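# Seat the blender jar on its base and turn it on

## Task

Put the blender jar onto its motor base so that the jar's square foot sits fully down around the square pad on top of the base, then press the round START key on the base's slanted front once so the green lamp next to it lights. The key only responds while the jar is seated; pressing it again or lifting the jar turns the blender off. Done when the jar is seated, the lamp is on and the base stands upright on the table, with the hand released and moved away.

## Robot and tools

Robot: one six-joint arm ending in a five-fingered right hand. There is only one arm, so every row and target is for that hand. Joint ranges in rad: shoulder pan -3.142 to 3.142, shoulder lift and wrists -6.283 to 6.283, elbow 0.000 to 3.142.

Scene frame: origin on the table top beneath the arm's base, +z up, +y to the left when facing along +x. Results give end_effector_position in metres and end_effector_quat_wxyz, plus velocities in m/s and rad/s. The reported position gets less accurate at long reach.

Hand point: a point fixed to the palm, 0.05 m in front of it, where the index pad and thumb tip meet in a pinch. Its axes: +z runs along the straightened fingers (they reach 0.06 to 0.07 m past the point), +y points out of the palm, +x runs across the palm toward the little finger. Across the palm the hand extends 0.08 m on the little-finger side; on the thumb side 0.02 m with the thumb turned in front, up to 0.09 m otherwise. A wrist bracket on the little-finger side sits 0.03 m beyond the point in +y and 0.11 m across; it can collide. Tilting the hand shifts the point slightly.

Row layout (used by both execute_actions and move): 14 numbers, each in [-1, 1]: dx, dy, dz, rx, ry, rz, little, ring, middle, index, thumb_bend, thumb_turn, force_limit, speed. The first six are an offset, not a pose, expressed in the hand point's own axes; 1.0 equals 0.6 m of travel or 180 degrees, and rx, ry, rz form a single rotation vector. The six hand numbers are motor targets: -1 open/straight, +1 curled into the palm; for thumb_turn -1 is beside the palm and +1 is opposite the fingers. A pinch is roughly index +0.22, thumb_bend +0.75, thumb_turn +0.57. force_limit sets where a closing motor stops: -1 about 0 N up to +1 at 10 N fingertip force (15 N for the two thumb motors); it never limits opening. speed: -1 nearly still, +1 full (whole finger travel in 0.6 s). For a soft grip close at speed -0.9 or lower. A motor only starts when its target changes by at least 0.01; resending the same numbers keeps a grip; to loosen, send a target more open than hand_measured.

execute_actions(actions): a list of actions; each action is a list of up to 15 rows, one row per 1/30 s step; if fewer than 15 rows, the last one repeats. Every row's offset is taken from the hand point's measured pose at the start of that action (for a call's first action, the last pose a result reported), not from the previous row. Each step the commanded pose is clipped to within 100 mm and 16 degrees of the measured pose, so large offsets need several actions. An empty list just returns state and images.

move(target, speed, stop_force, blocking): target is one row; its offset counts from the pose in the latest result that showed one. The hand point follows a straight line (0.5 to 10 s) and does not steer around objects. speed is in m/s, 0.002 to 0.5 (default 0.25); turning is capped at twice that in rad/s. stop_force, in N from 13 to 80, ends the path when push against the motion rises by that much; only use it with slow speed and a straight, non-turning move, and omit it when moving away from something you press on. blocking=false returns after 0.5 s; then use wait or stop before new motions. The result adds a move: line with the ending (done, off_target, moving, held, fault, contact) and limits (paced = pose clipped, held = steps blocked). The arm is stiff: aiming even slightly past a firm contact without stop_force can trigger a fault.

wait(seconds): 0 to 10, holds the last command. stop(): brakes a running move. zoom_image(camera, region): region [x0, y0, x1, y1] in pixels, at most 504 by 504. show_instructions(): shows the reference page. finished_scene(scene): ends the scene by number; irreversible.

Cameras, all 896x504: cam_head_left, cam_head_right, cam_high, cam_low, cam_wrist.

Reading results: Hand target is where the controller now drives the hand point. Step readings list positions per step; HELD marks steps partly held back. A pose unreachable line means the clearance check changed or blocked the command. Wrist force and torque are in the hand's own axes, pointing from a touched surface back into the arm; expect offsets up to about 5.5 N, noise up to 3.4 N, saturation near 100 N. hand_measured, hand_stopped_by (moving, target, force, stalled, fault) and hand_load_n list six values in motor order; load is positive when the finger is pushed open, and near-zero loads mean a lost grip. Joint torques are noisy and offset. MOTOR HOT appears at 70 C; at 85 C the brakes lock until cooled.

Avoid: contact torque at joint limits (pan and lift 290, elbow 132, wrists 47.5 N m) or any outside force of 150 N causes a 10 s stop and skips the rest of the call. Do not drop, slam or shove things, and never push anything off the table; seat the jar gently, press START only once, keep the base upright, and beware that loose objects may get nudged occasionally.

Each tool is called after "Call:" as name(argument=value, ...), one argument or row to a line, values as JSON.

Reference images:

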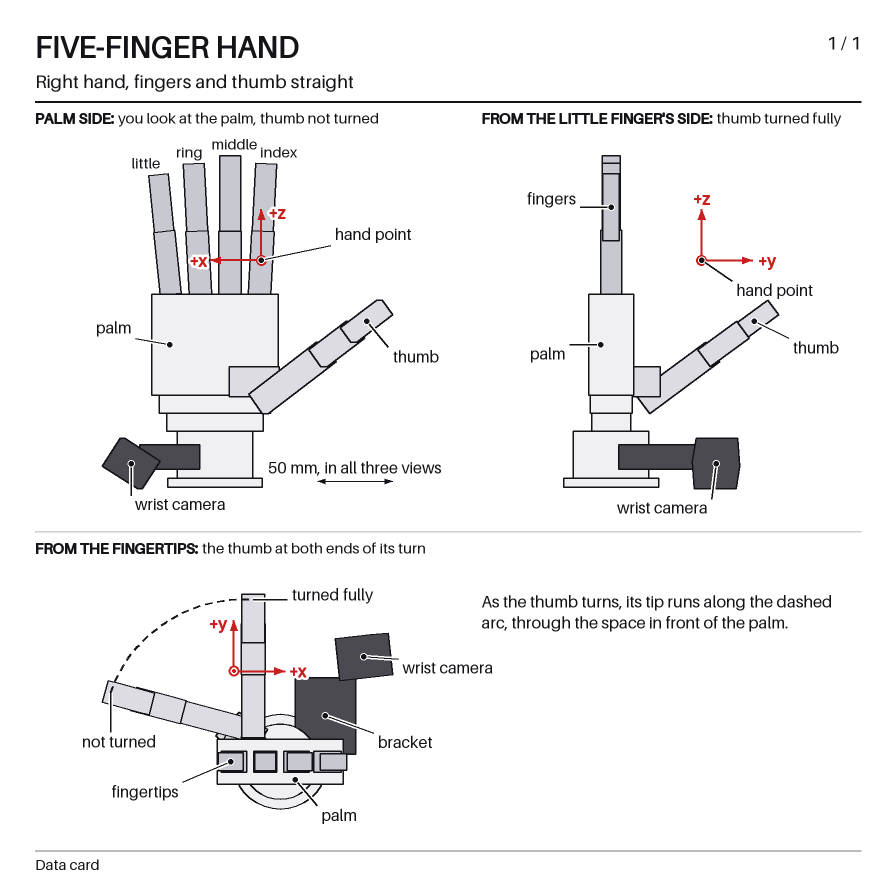

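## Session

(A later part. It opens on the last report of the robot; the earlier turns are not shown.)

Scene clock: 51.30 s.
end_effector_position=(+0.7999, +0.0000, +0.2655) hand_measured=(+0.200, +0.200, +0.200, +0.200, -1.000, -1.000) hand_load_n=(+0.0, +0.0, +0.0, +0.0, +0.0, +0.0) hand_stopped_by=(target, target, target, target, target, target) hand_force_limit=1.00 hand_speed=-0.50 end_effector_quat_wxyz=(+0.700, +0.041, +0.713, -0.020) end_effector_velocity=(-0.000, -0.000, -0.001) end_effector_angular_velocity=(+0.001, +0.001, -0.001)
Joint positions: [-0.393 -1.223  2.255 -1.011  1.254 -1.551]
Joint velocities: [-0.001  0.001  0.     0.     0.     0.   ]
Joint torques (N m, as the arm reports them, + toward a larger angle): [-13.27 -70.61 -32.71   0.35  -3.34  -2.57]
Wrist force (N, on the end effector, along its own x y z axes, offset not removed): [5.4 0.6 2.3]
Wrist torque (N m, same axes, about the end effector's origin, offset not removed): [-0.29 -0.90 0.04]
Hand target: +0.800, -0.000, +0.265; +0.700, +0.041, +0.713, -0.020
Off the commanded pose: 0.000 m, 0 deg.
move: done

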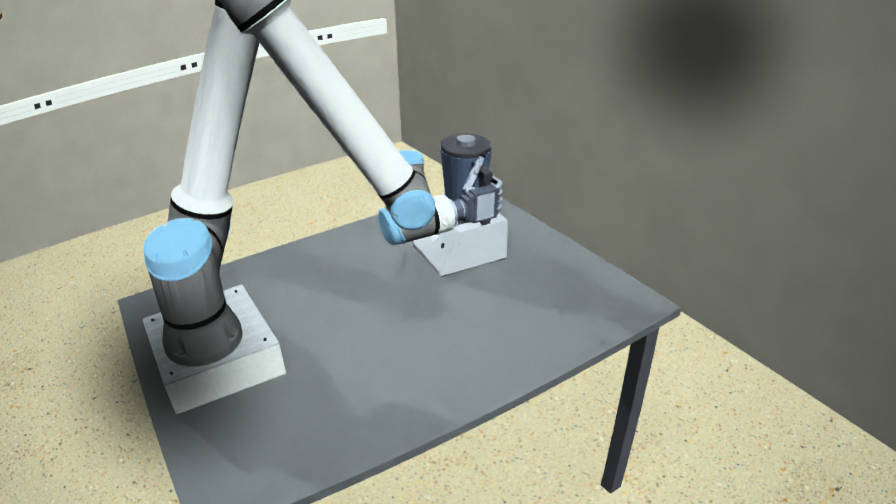

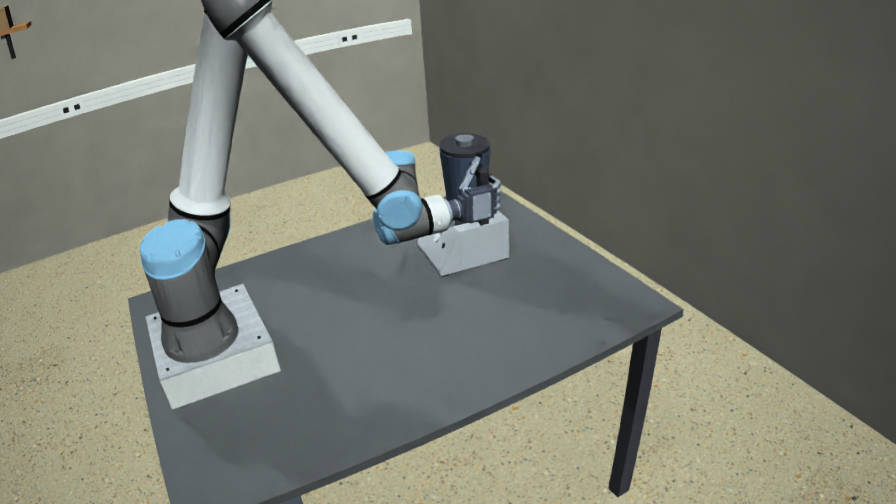

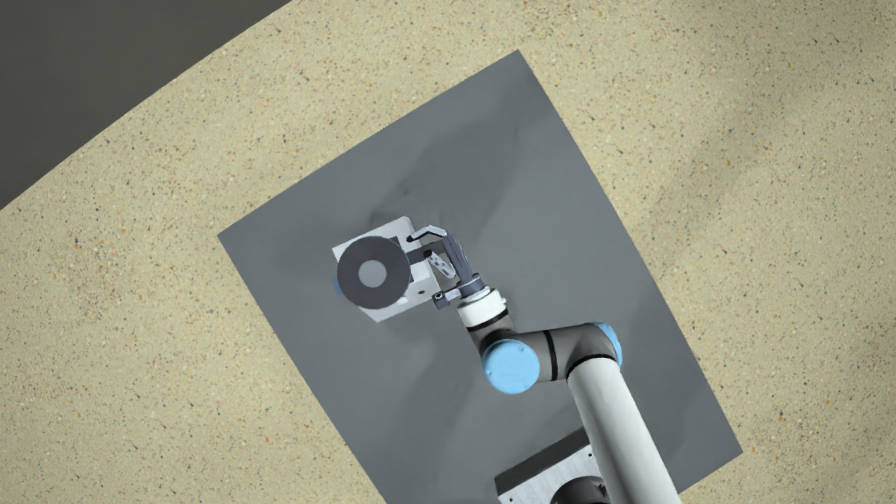

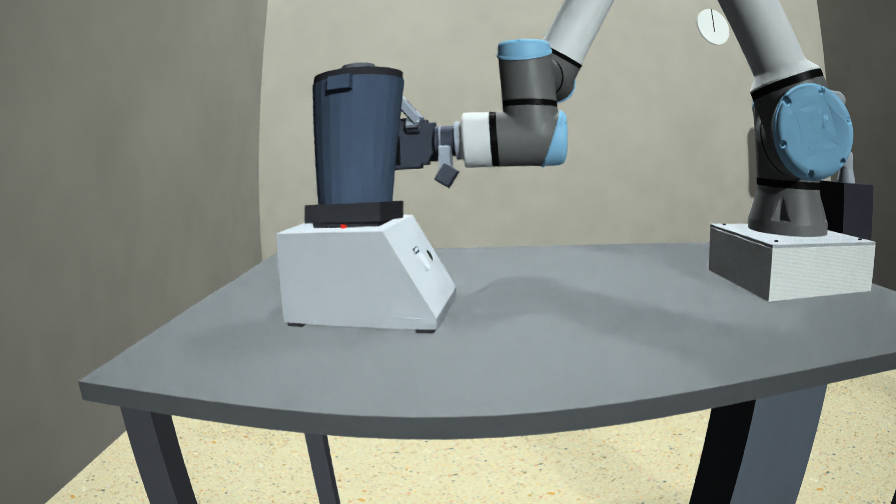

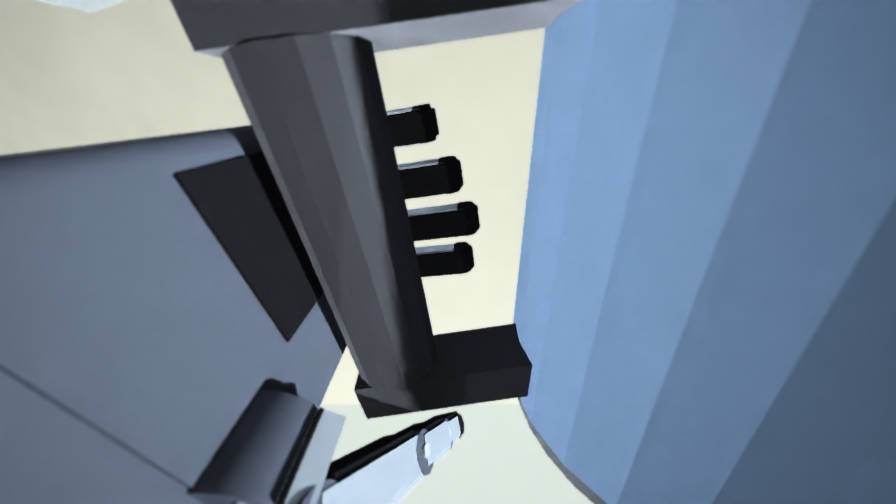

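Call:
move(
  target=[0,-0.03,0,0,0,0,-1,-1,-1,-1,-1,-1,1,0.5],
  speed=0.05,
)

Call:
move(
  target=[0,-0.02,-0.25,0,0,0,-1,-1,-1,-1,-1,-1,1,0.5],
)

Call:
move(
  target=[-0.36,0,0,0,0,0,1,1,1,1,-1,-1,1,0.5],
)

Call:
move(
  target=[0,0.29,0.24,0,0,0,1,1,1,1,-1,-1,1,0.5],
)

Scene clock: 55.30 s.
end_effector_position=(+0.7985, -0.0177, +0.2650) hand_measured=(-1.000, -1.000, -1.000, -1.000, -1.000, -1.000) hand_load_n=(+0.0, +0.0, +0.0, +0.0, +0.0, +0.0) hand_stopped_by=(target, target, target, target, target, target) hand_force_limit=1.00 hand_speed=0.50 end_effector_quat_wxyz=(+0.700, +0.041, +0.713, -0.020) end_effector_velocity=(-0.001, -0.002, -0.002) end_effector_angular_velocity=(+0.002, +0.002, -0.000)
Joint positions: [-0.426 -1.222  2.255 -1.012  1.22  -1.552]
Joint velocities: [-0.005  0.001  0.002 -0.    -0.005  0.   ]
Joint torques (N m, as the arm reports them, + toward a larger angle): [-15.56 -40.05 -10.83  -3.79  -4.15  -3.28]
Wrist force (N, on the end effector, along its own x y z axes, offset not removed): [5.7 1.5 3.5]
Wrist torque (N m, same axes, about the end effector's origin, offset not removed): [-0.29 -1.03 0.09]
Hand target: +0.798, -0.018, +0.265; +0.700, +0.041, +0.713, -0.020
Off the commanded pose: 0.000 m, 0 deg.
move: done

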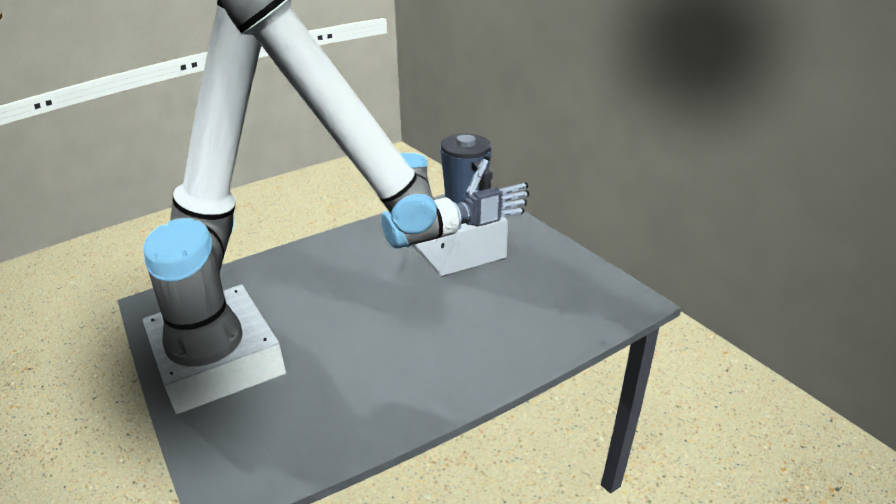

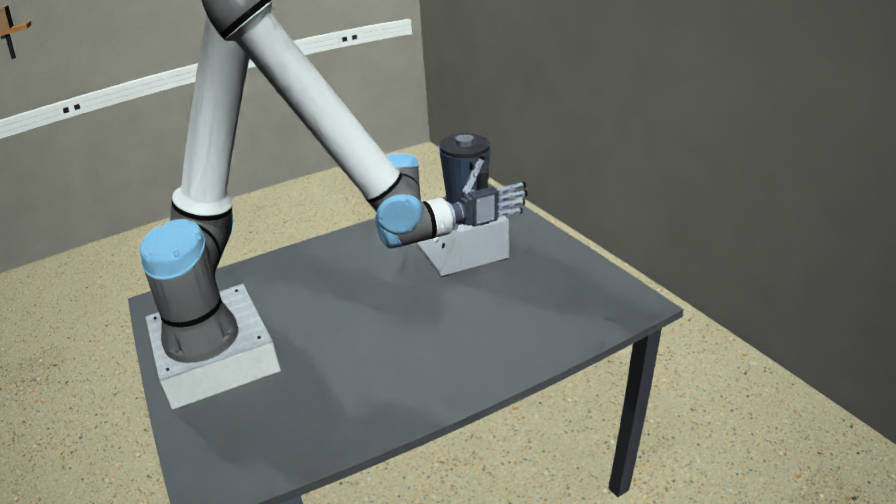

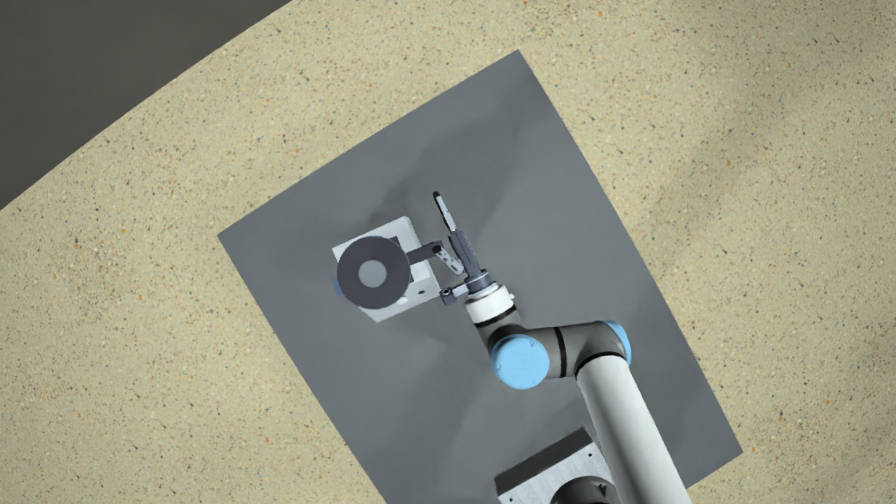

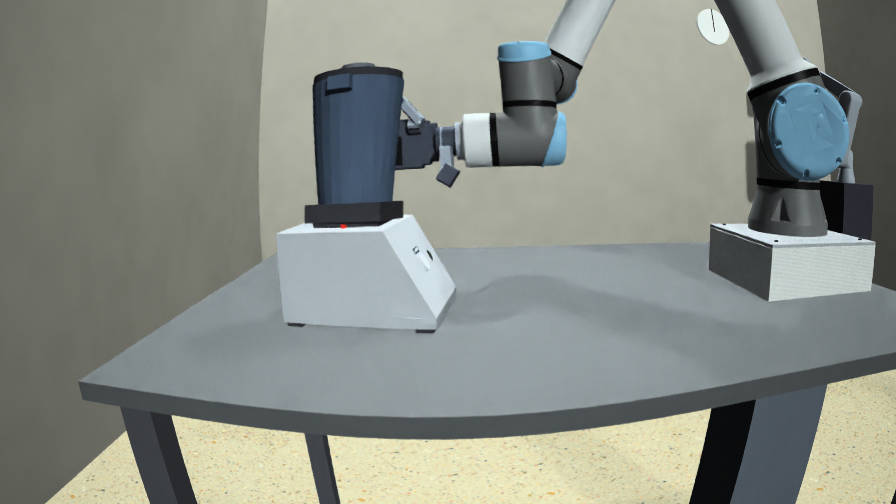

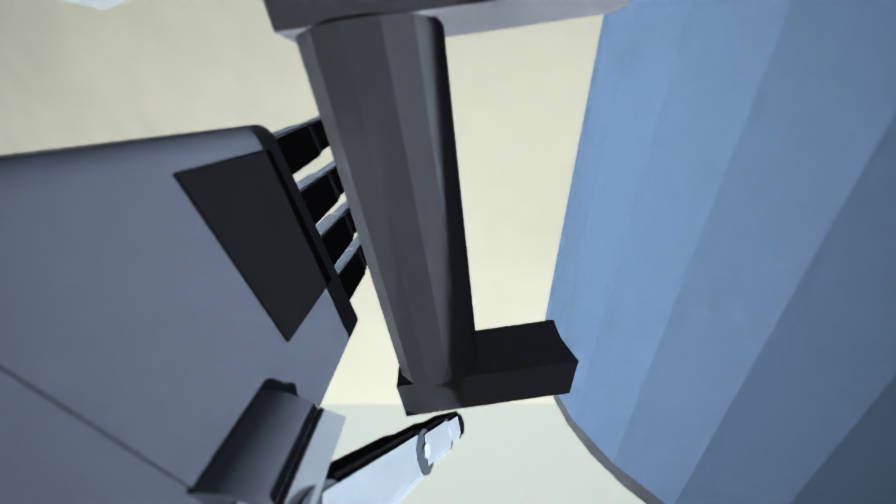

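Scene clock: 56.60 s.
end_effector_position=(+0.6483, -0.0168, +0.2677) hand_measured=(-1.000, -1.000, -1.000, -1.000, -1.000, -1.000) hand_load_n=(+0.0, +0.0, +0.0, +0.0, +0.0, +0.0) hand_stopped_by=(target, target, target, target, target, target) hand_force_limit=1.00 hand_speed=0.50 end_effector_quat_wxyz=(+0.700, +0.041, +0.713, -0.020) end_effector_velocity=(-0.002, -0.001, +0.002) end_effector_angular_velocity=(-0.001, -0.001, -0.000)
Joint positions: [-0.605 -1.411  2.542 -1.108  1.042 -1.556]
Joint velocities: [-0.006 -0.007  0.004  0.001 -0.006 -0.   ]
Joint torques (N m, as the arm reports them, + toward a larger angle): [-11.2  -51.89  -7.75   1.2   -3.84  -2.8 ]
Wrist force (N, on the end effector, along its own x y z axes, offset not removed): [5.6 0.7 4.1]
Wrist torque (N m, same axes, about the end effector's origin, offset not removed): [-0.42 -0.96 0.09]
Hand target: +0.648, -0.017, +0.268; +0.700, +0.041, +0.713, -0.020
Off the commanded pose: 0.000 m, 0 deg.
move: done

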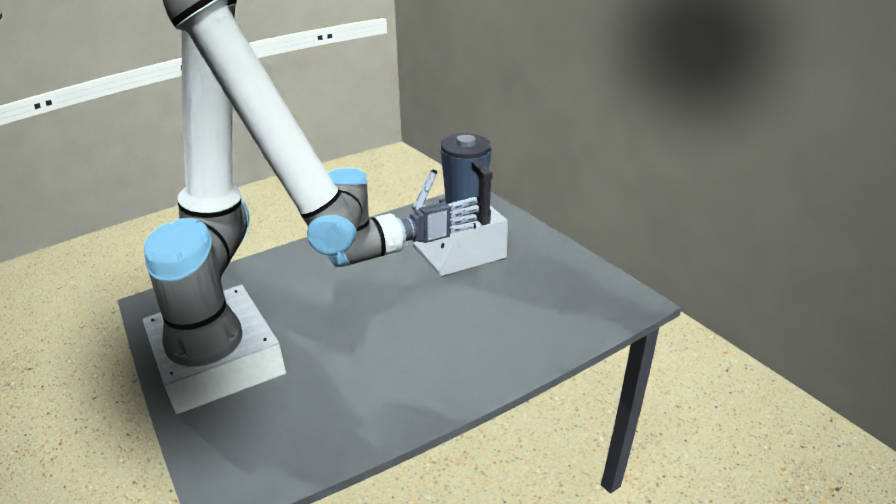

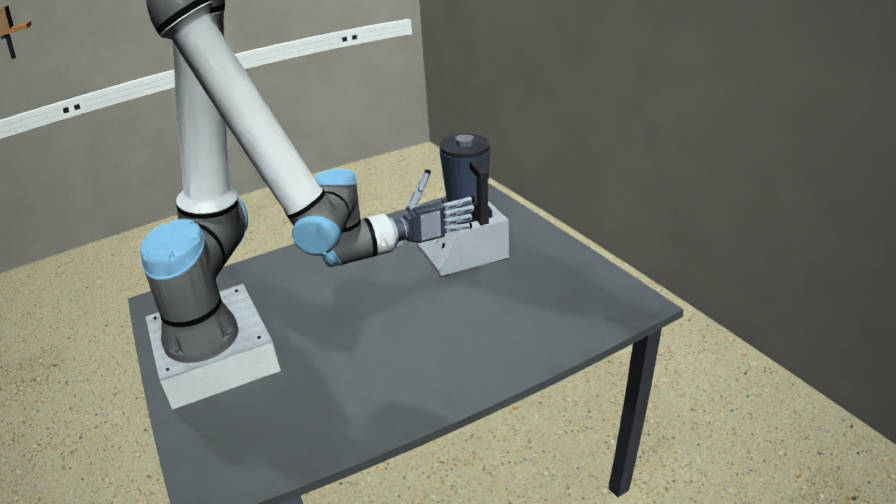

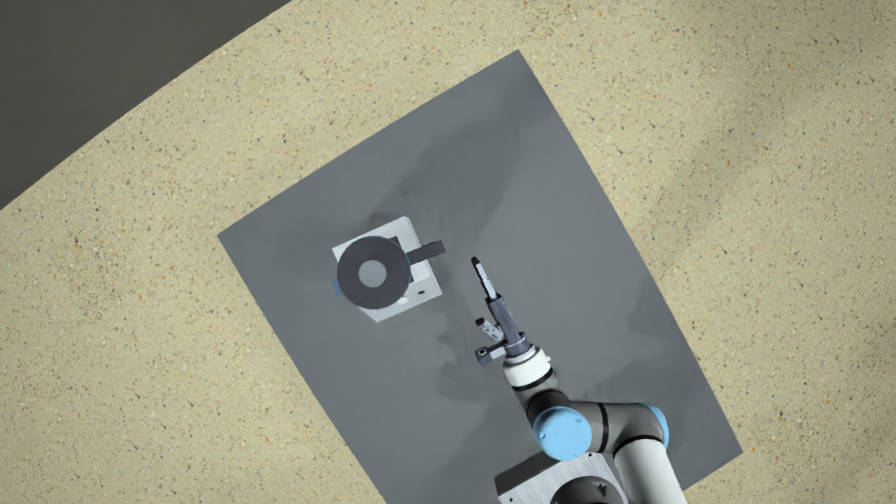

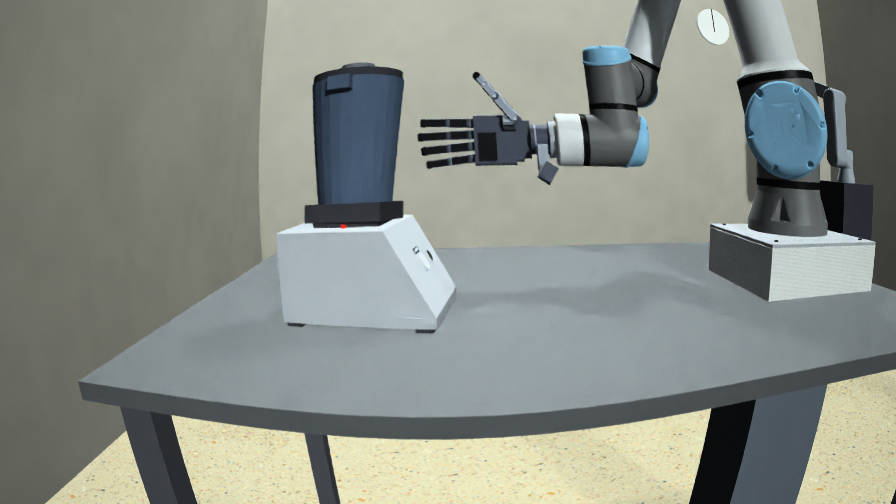

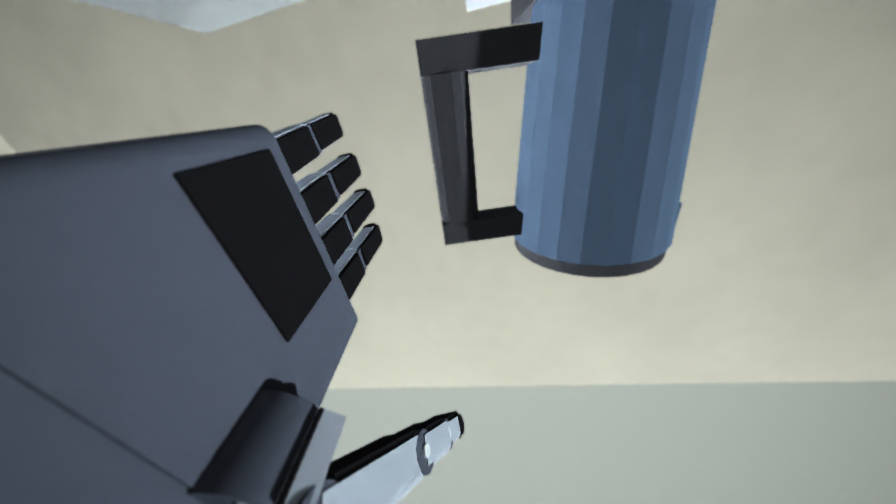

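Scene clock: 58.10 s.
end_effector_position=(+0.6523, -0.0233, +0.4834) hand_measured=(+1.000, +1.000, +1.000, +1.000, -1.000, -1.000) hand_load_n=(+0.0, +0.0, +0.0, +0.0, +0.0, +0.0) hand_stopped_by=(target, target, target, target, target, target) hand_force_limit=1.00 hand_speed=0.50 end_effector_quat_wxyz=(+0.700, +0.041, +0.713, -0.020) end_effector_velocity=(+0.000, -0.000, +0.002) end_effector_angular_velocity=(+0.001, +0.003, +0.001)
Joint positions: [-0.613 -1.81   2.346 -0.513  1.034 -1.556]
Joint velocities: [-0.    -0.002 -0.004  0.01  -0.001 -0.002]
Joint torques (N m, as the arm reports them, + toward a larger angle): [-14.46 -34.76 -46.1    0.92  -4.    -3.41]
Wrist force (N, on the end effector, along its own x y z axes, offset not removed): [8.0 -0.8 3.9]
Wrist torque (N m, same axes, about the end effector's origin, offset not removed): [-0.66 -1.40 0.15]
Hand target: +0.652, -0.023, +0.484; +0.700, +0.041, +0.713, -0.020
Off the commanded pose: 0.000 m, 0 deg.
move: done

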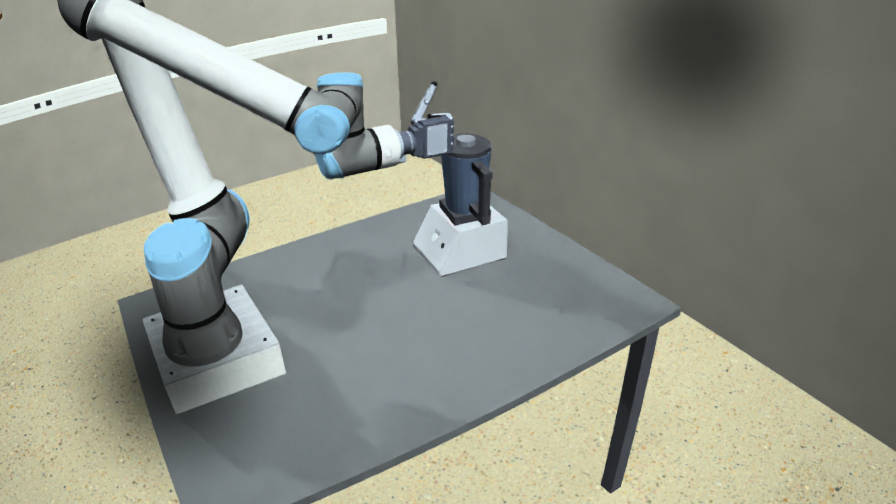

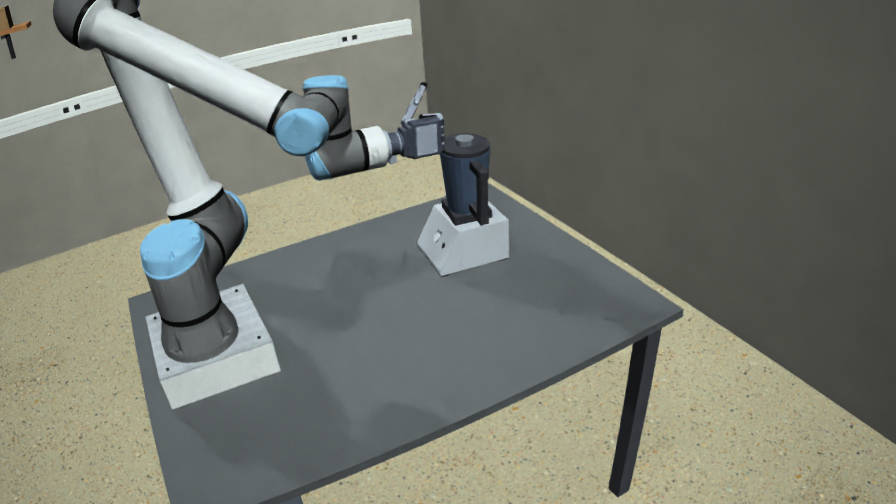

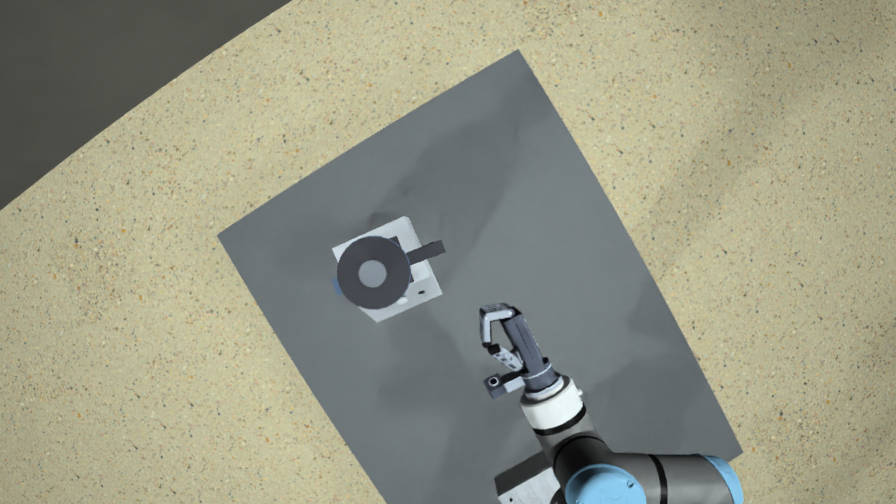

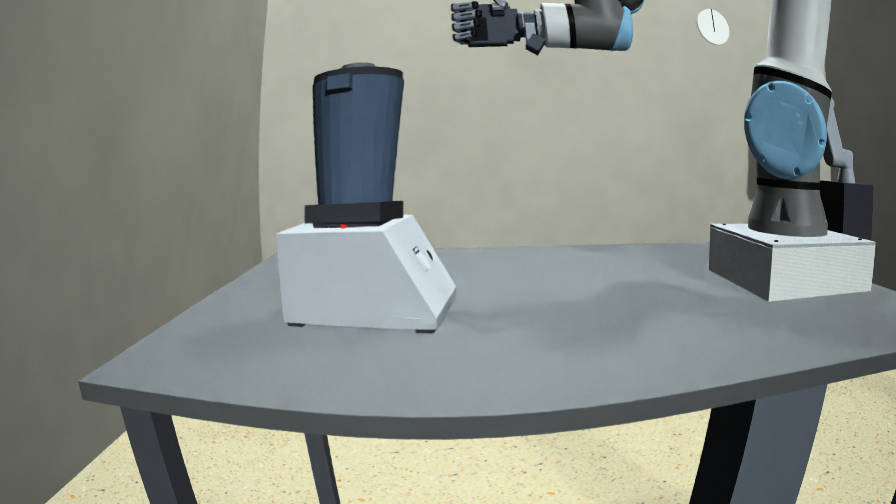

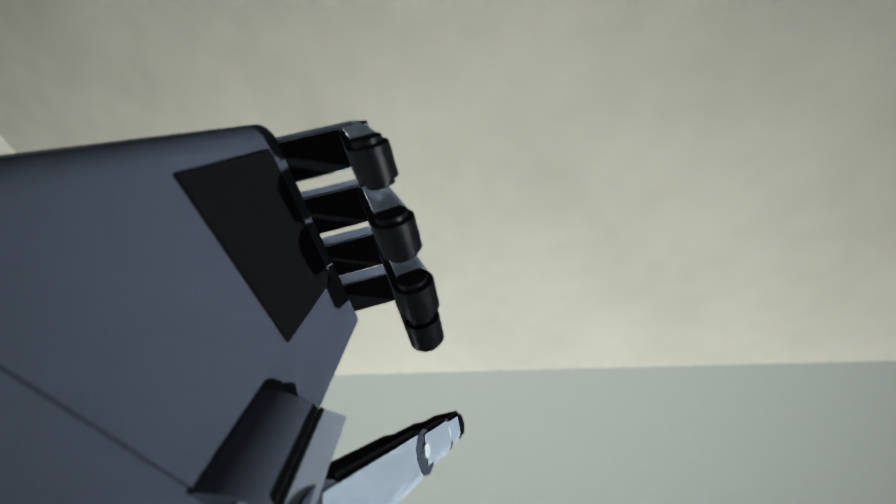

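Scene clock: 59.70 s.
end_effector_position=(+0.8105, +0.1375, +0.4857) hand_measured=(+1.000, +1.000, +1.000, +1.000, -1.000, -1.000) hand_load_n=(+0.0, +0.0, +0.0, +0.0, +0.0, +0.0) hand_stopped_by=(target, target, target, target, target, target) hand_force_limit=1.00 hand_speed=0.50 end_effector_quat_wxyz=(+0.700, +0.041, +0.713, -0.020) end_effector_velocity=(+0.002, +0.001, -0.000) end_effector_angular_velocity=(+0.001, +0.001, -0.001)
Joint positions: [-0.126 -1.506  2.072 -0.546  1.521 -1.544]
Joint velocities: [ 0.003  0.003 -0.003  0.001  0.004  0.001]
Joint torques (N m, as the arm reports them, + toward a larger angle): [ 19.47 -30.79 -46.49   0.37   3.76   2.21]
Wrist force (N, on the end effector, along its own x y z axes, offset not removed): [4.6 1.0 3.5]
Wrist torque (N m, same axes, about the end effector's origin, offset not removed): [-0.28 -0.90 0.03]
Hand target: +0.811, +0.138, +0.486; +0.700, +0.041, +0.713, -0.020
Off the commanded pose: 0.000 m, 0 deg.
move: done

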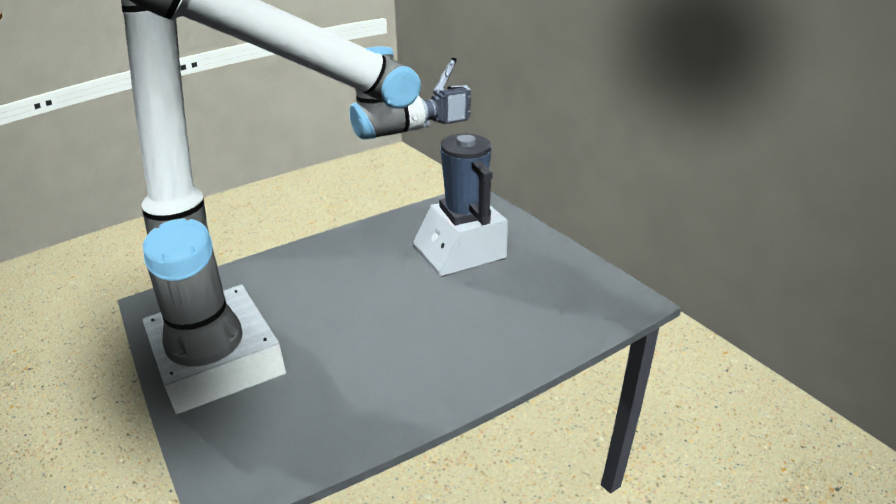

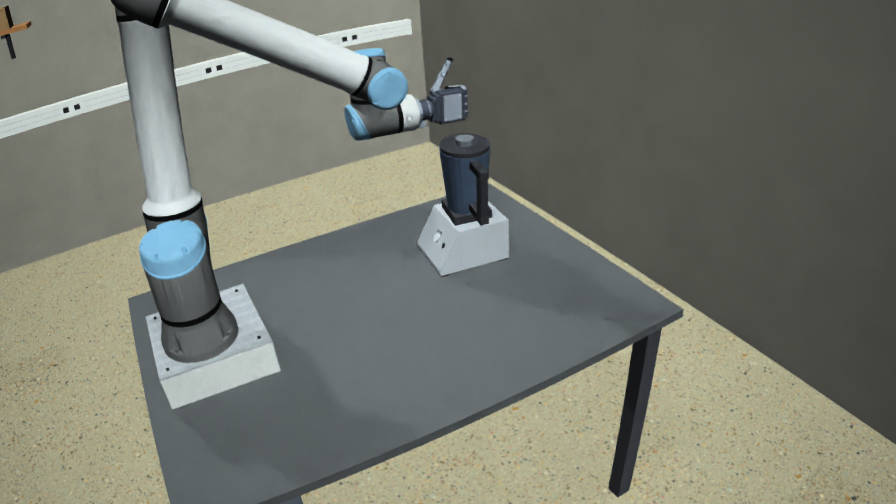

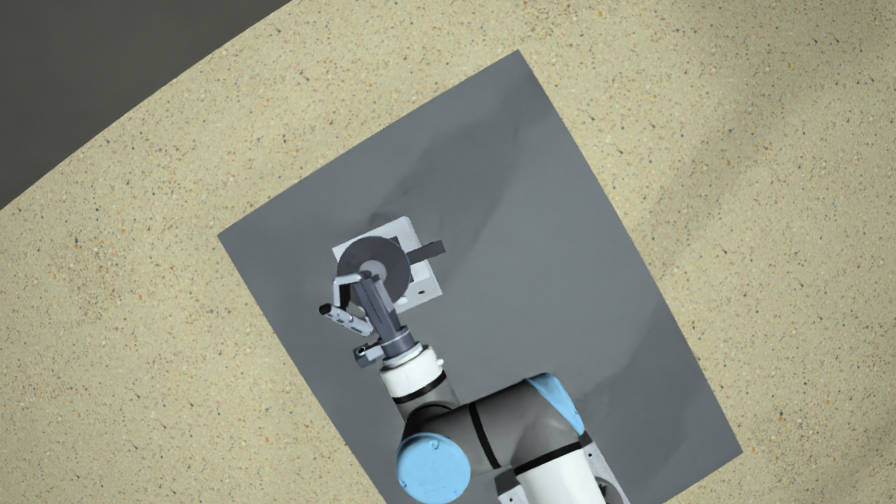

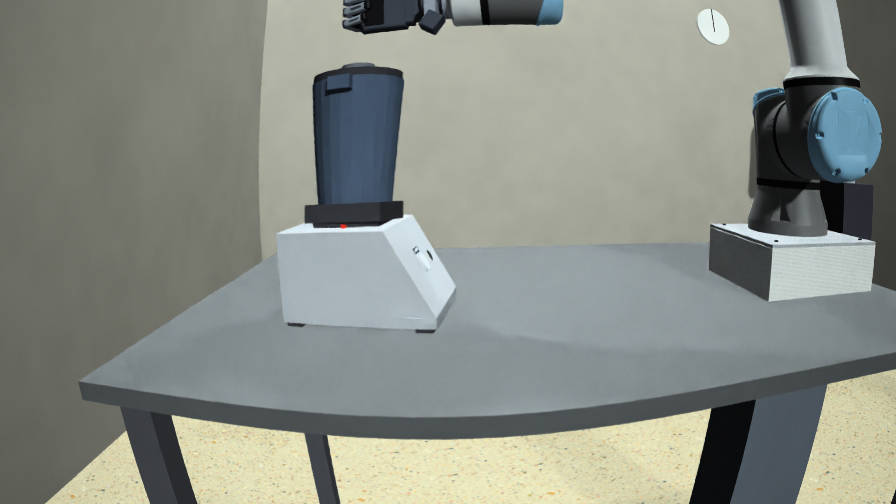

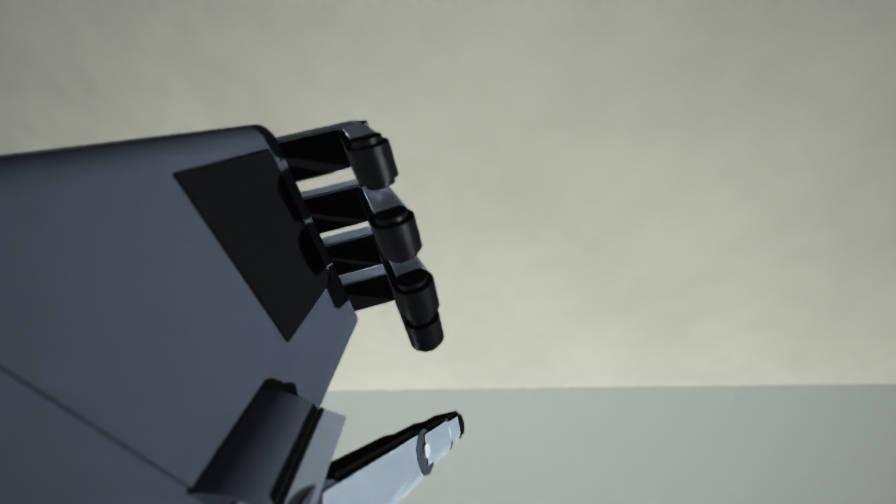

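Call:
move(
  target=[0.15,0,0,0,0,0,1,1,1,1,-1,-1,1,0.5],
  speed=0.015,
  stop_force=45,
)

Call:
zoom_image(
  camera="cam_low",
  region=[250,0,500,280],
)

Scene clock: 65.83 s.
end_effector_position=(+0.8096, +0.1395, +0.4283) hand_measured=(+1.000, +1.000, +1.000, +1.000, -1.000, -1.000) hand_load_n=(+0.0, +0.0, +0.0, +0.0, +0.0, +0.0) hand_stopped_by=(target, target, target, target, target, target) hand_force_limit=1.00 hand_speed=0.50 end_effector_quat_wxyz=(+0.700, +0.041, +0.712, -0.020) end_effector_velocity=(-0.001, +0.000, +0.004) end_effector_angular_velocity=(+0.001, +0.004, +0.001)
Joint positions: [-0.123 -1.444  2.125 -0.663  1.524 -1.544]
Joint velocities: [ 0.    -0.006 -0.004  0.014 -0.     0.   ]
Joint torques (N m, as the arm reports them, + toward a larger angle): [-6.82 -9.03 -3.97 16.02  7.58  0.1 ]
Wrist force (N, on the end effector, along its own x y z axes, offset not removed): [-63.5 17.1 -5.1]
Wrist torque (N m, same axes, about the end effector's origin, offset not removed): [0.41 1.38 -2.13]
Hand target: +0.810, +0.139, +0.429; +0.700, +0.041, +0.712, -0.020
Off the commanded pose: 0.033 m, 0 deg.
move: contact

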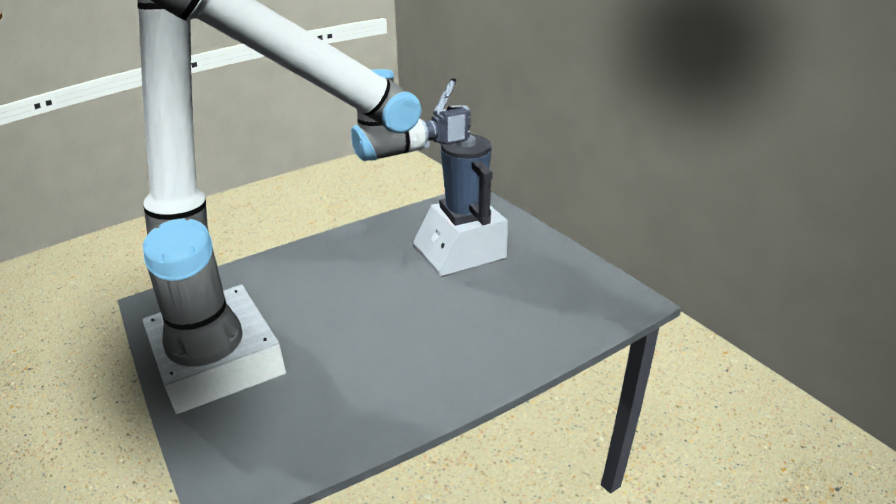

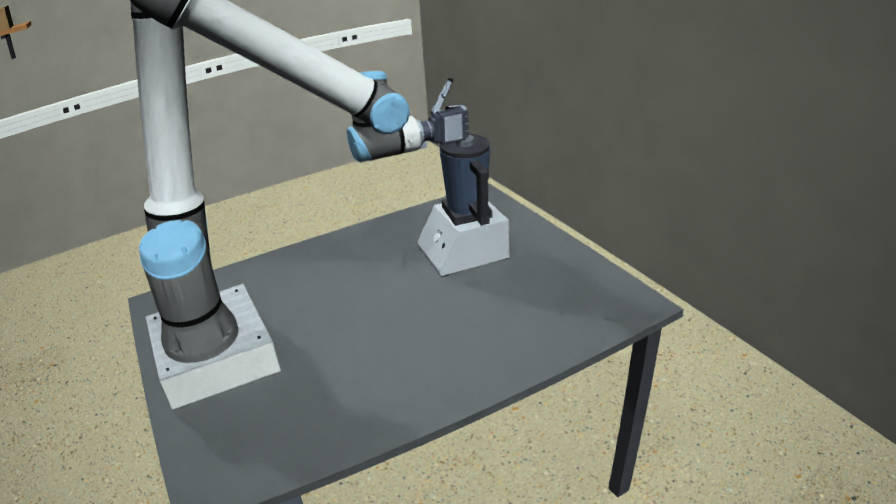

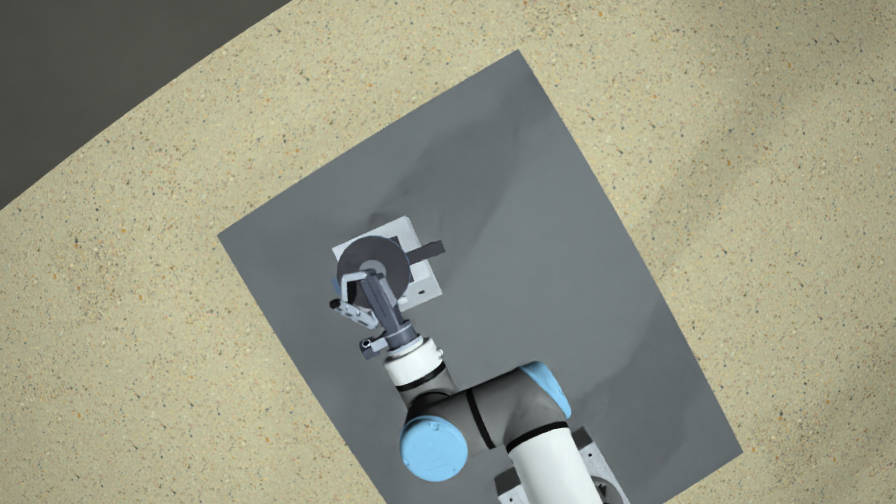

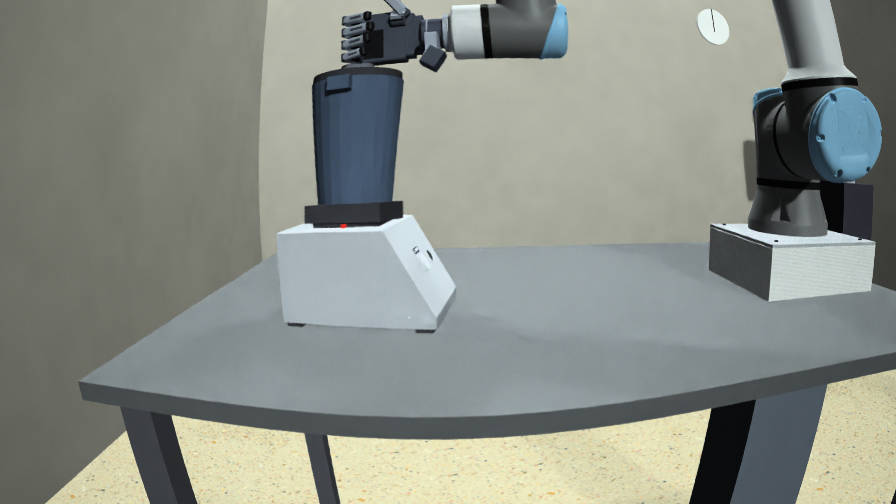

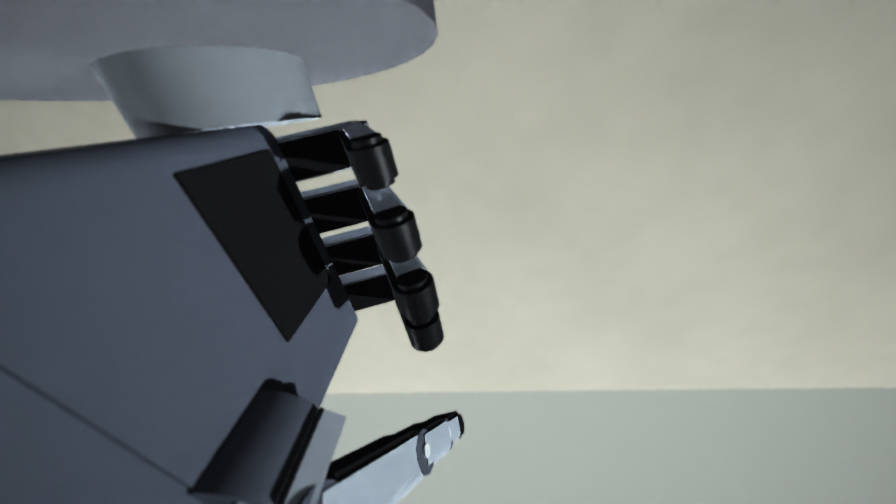

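Region (250, 0, 500, 280) of cam_low's 896x504 image, scaled by 1.800, with more detail than that image has; it fills the left 450 columns of this view, and the rest is white.

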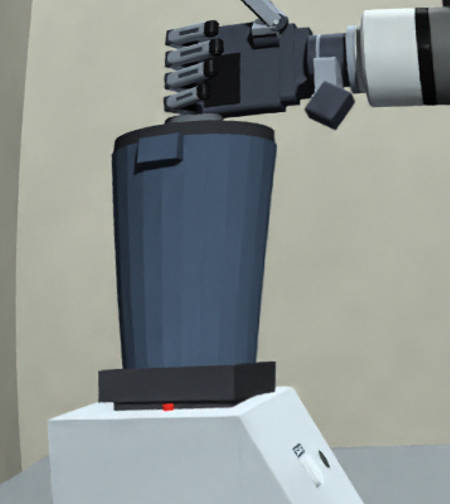

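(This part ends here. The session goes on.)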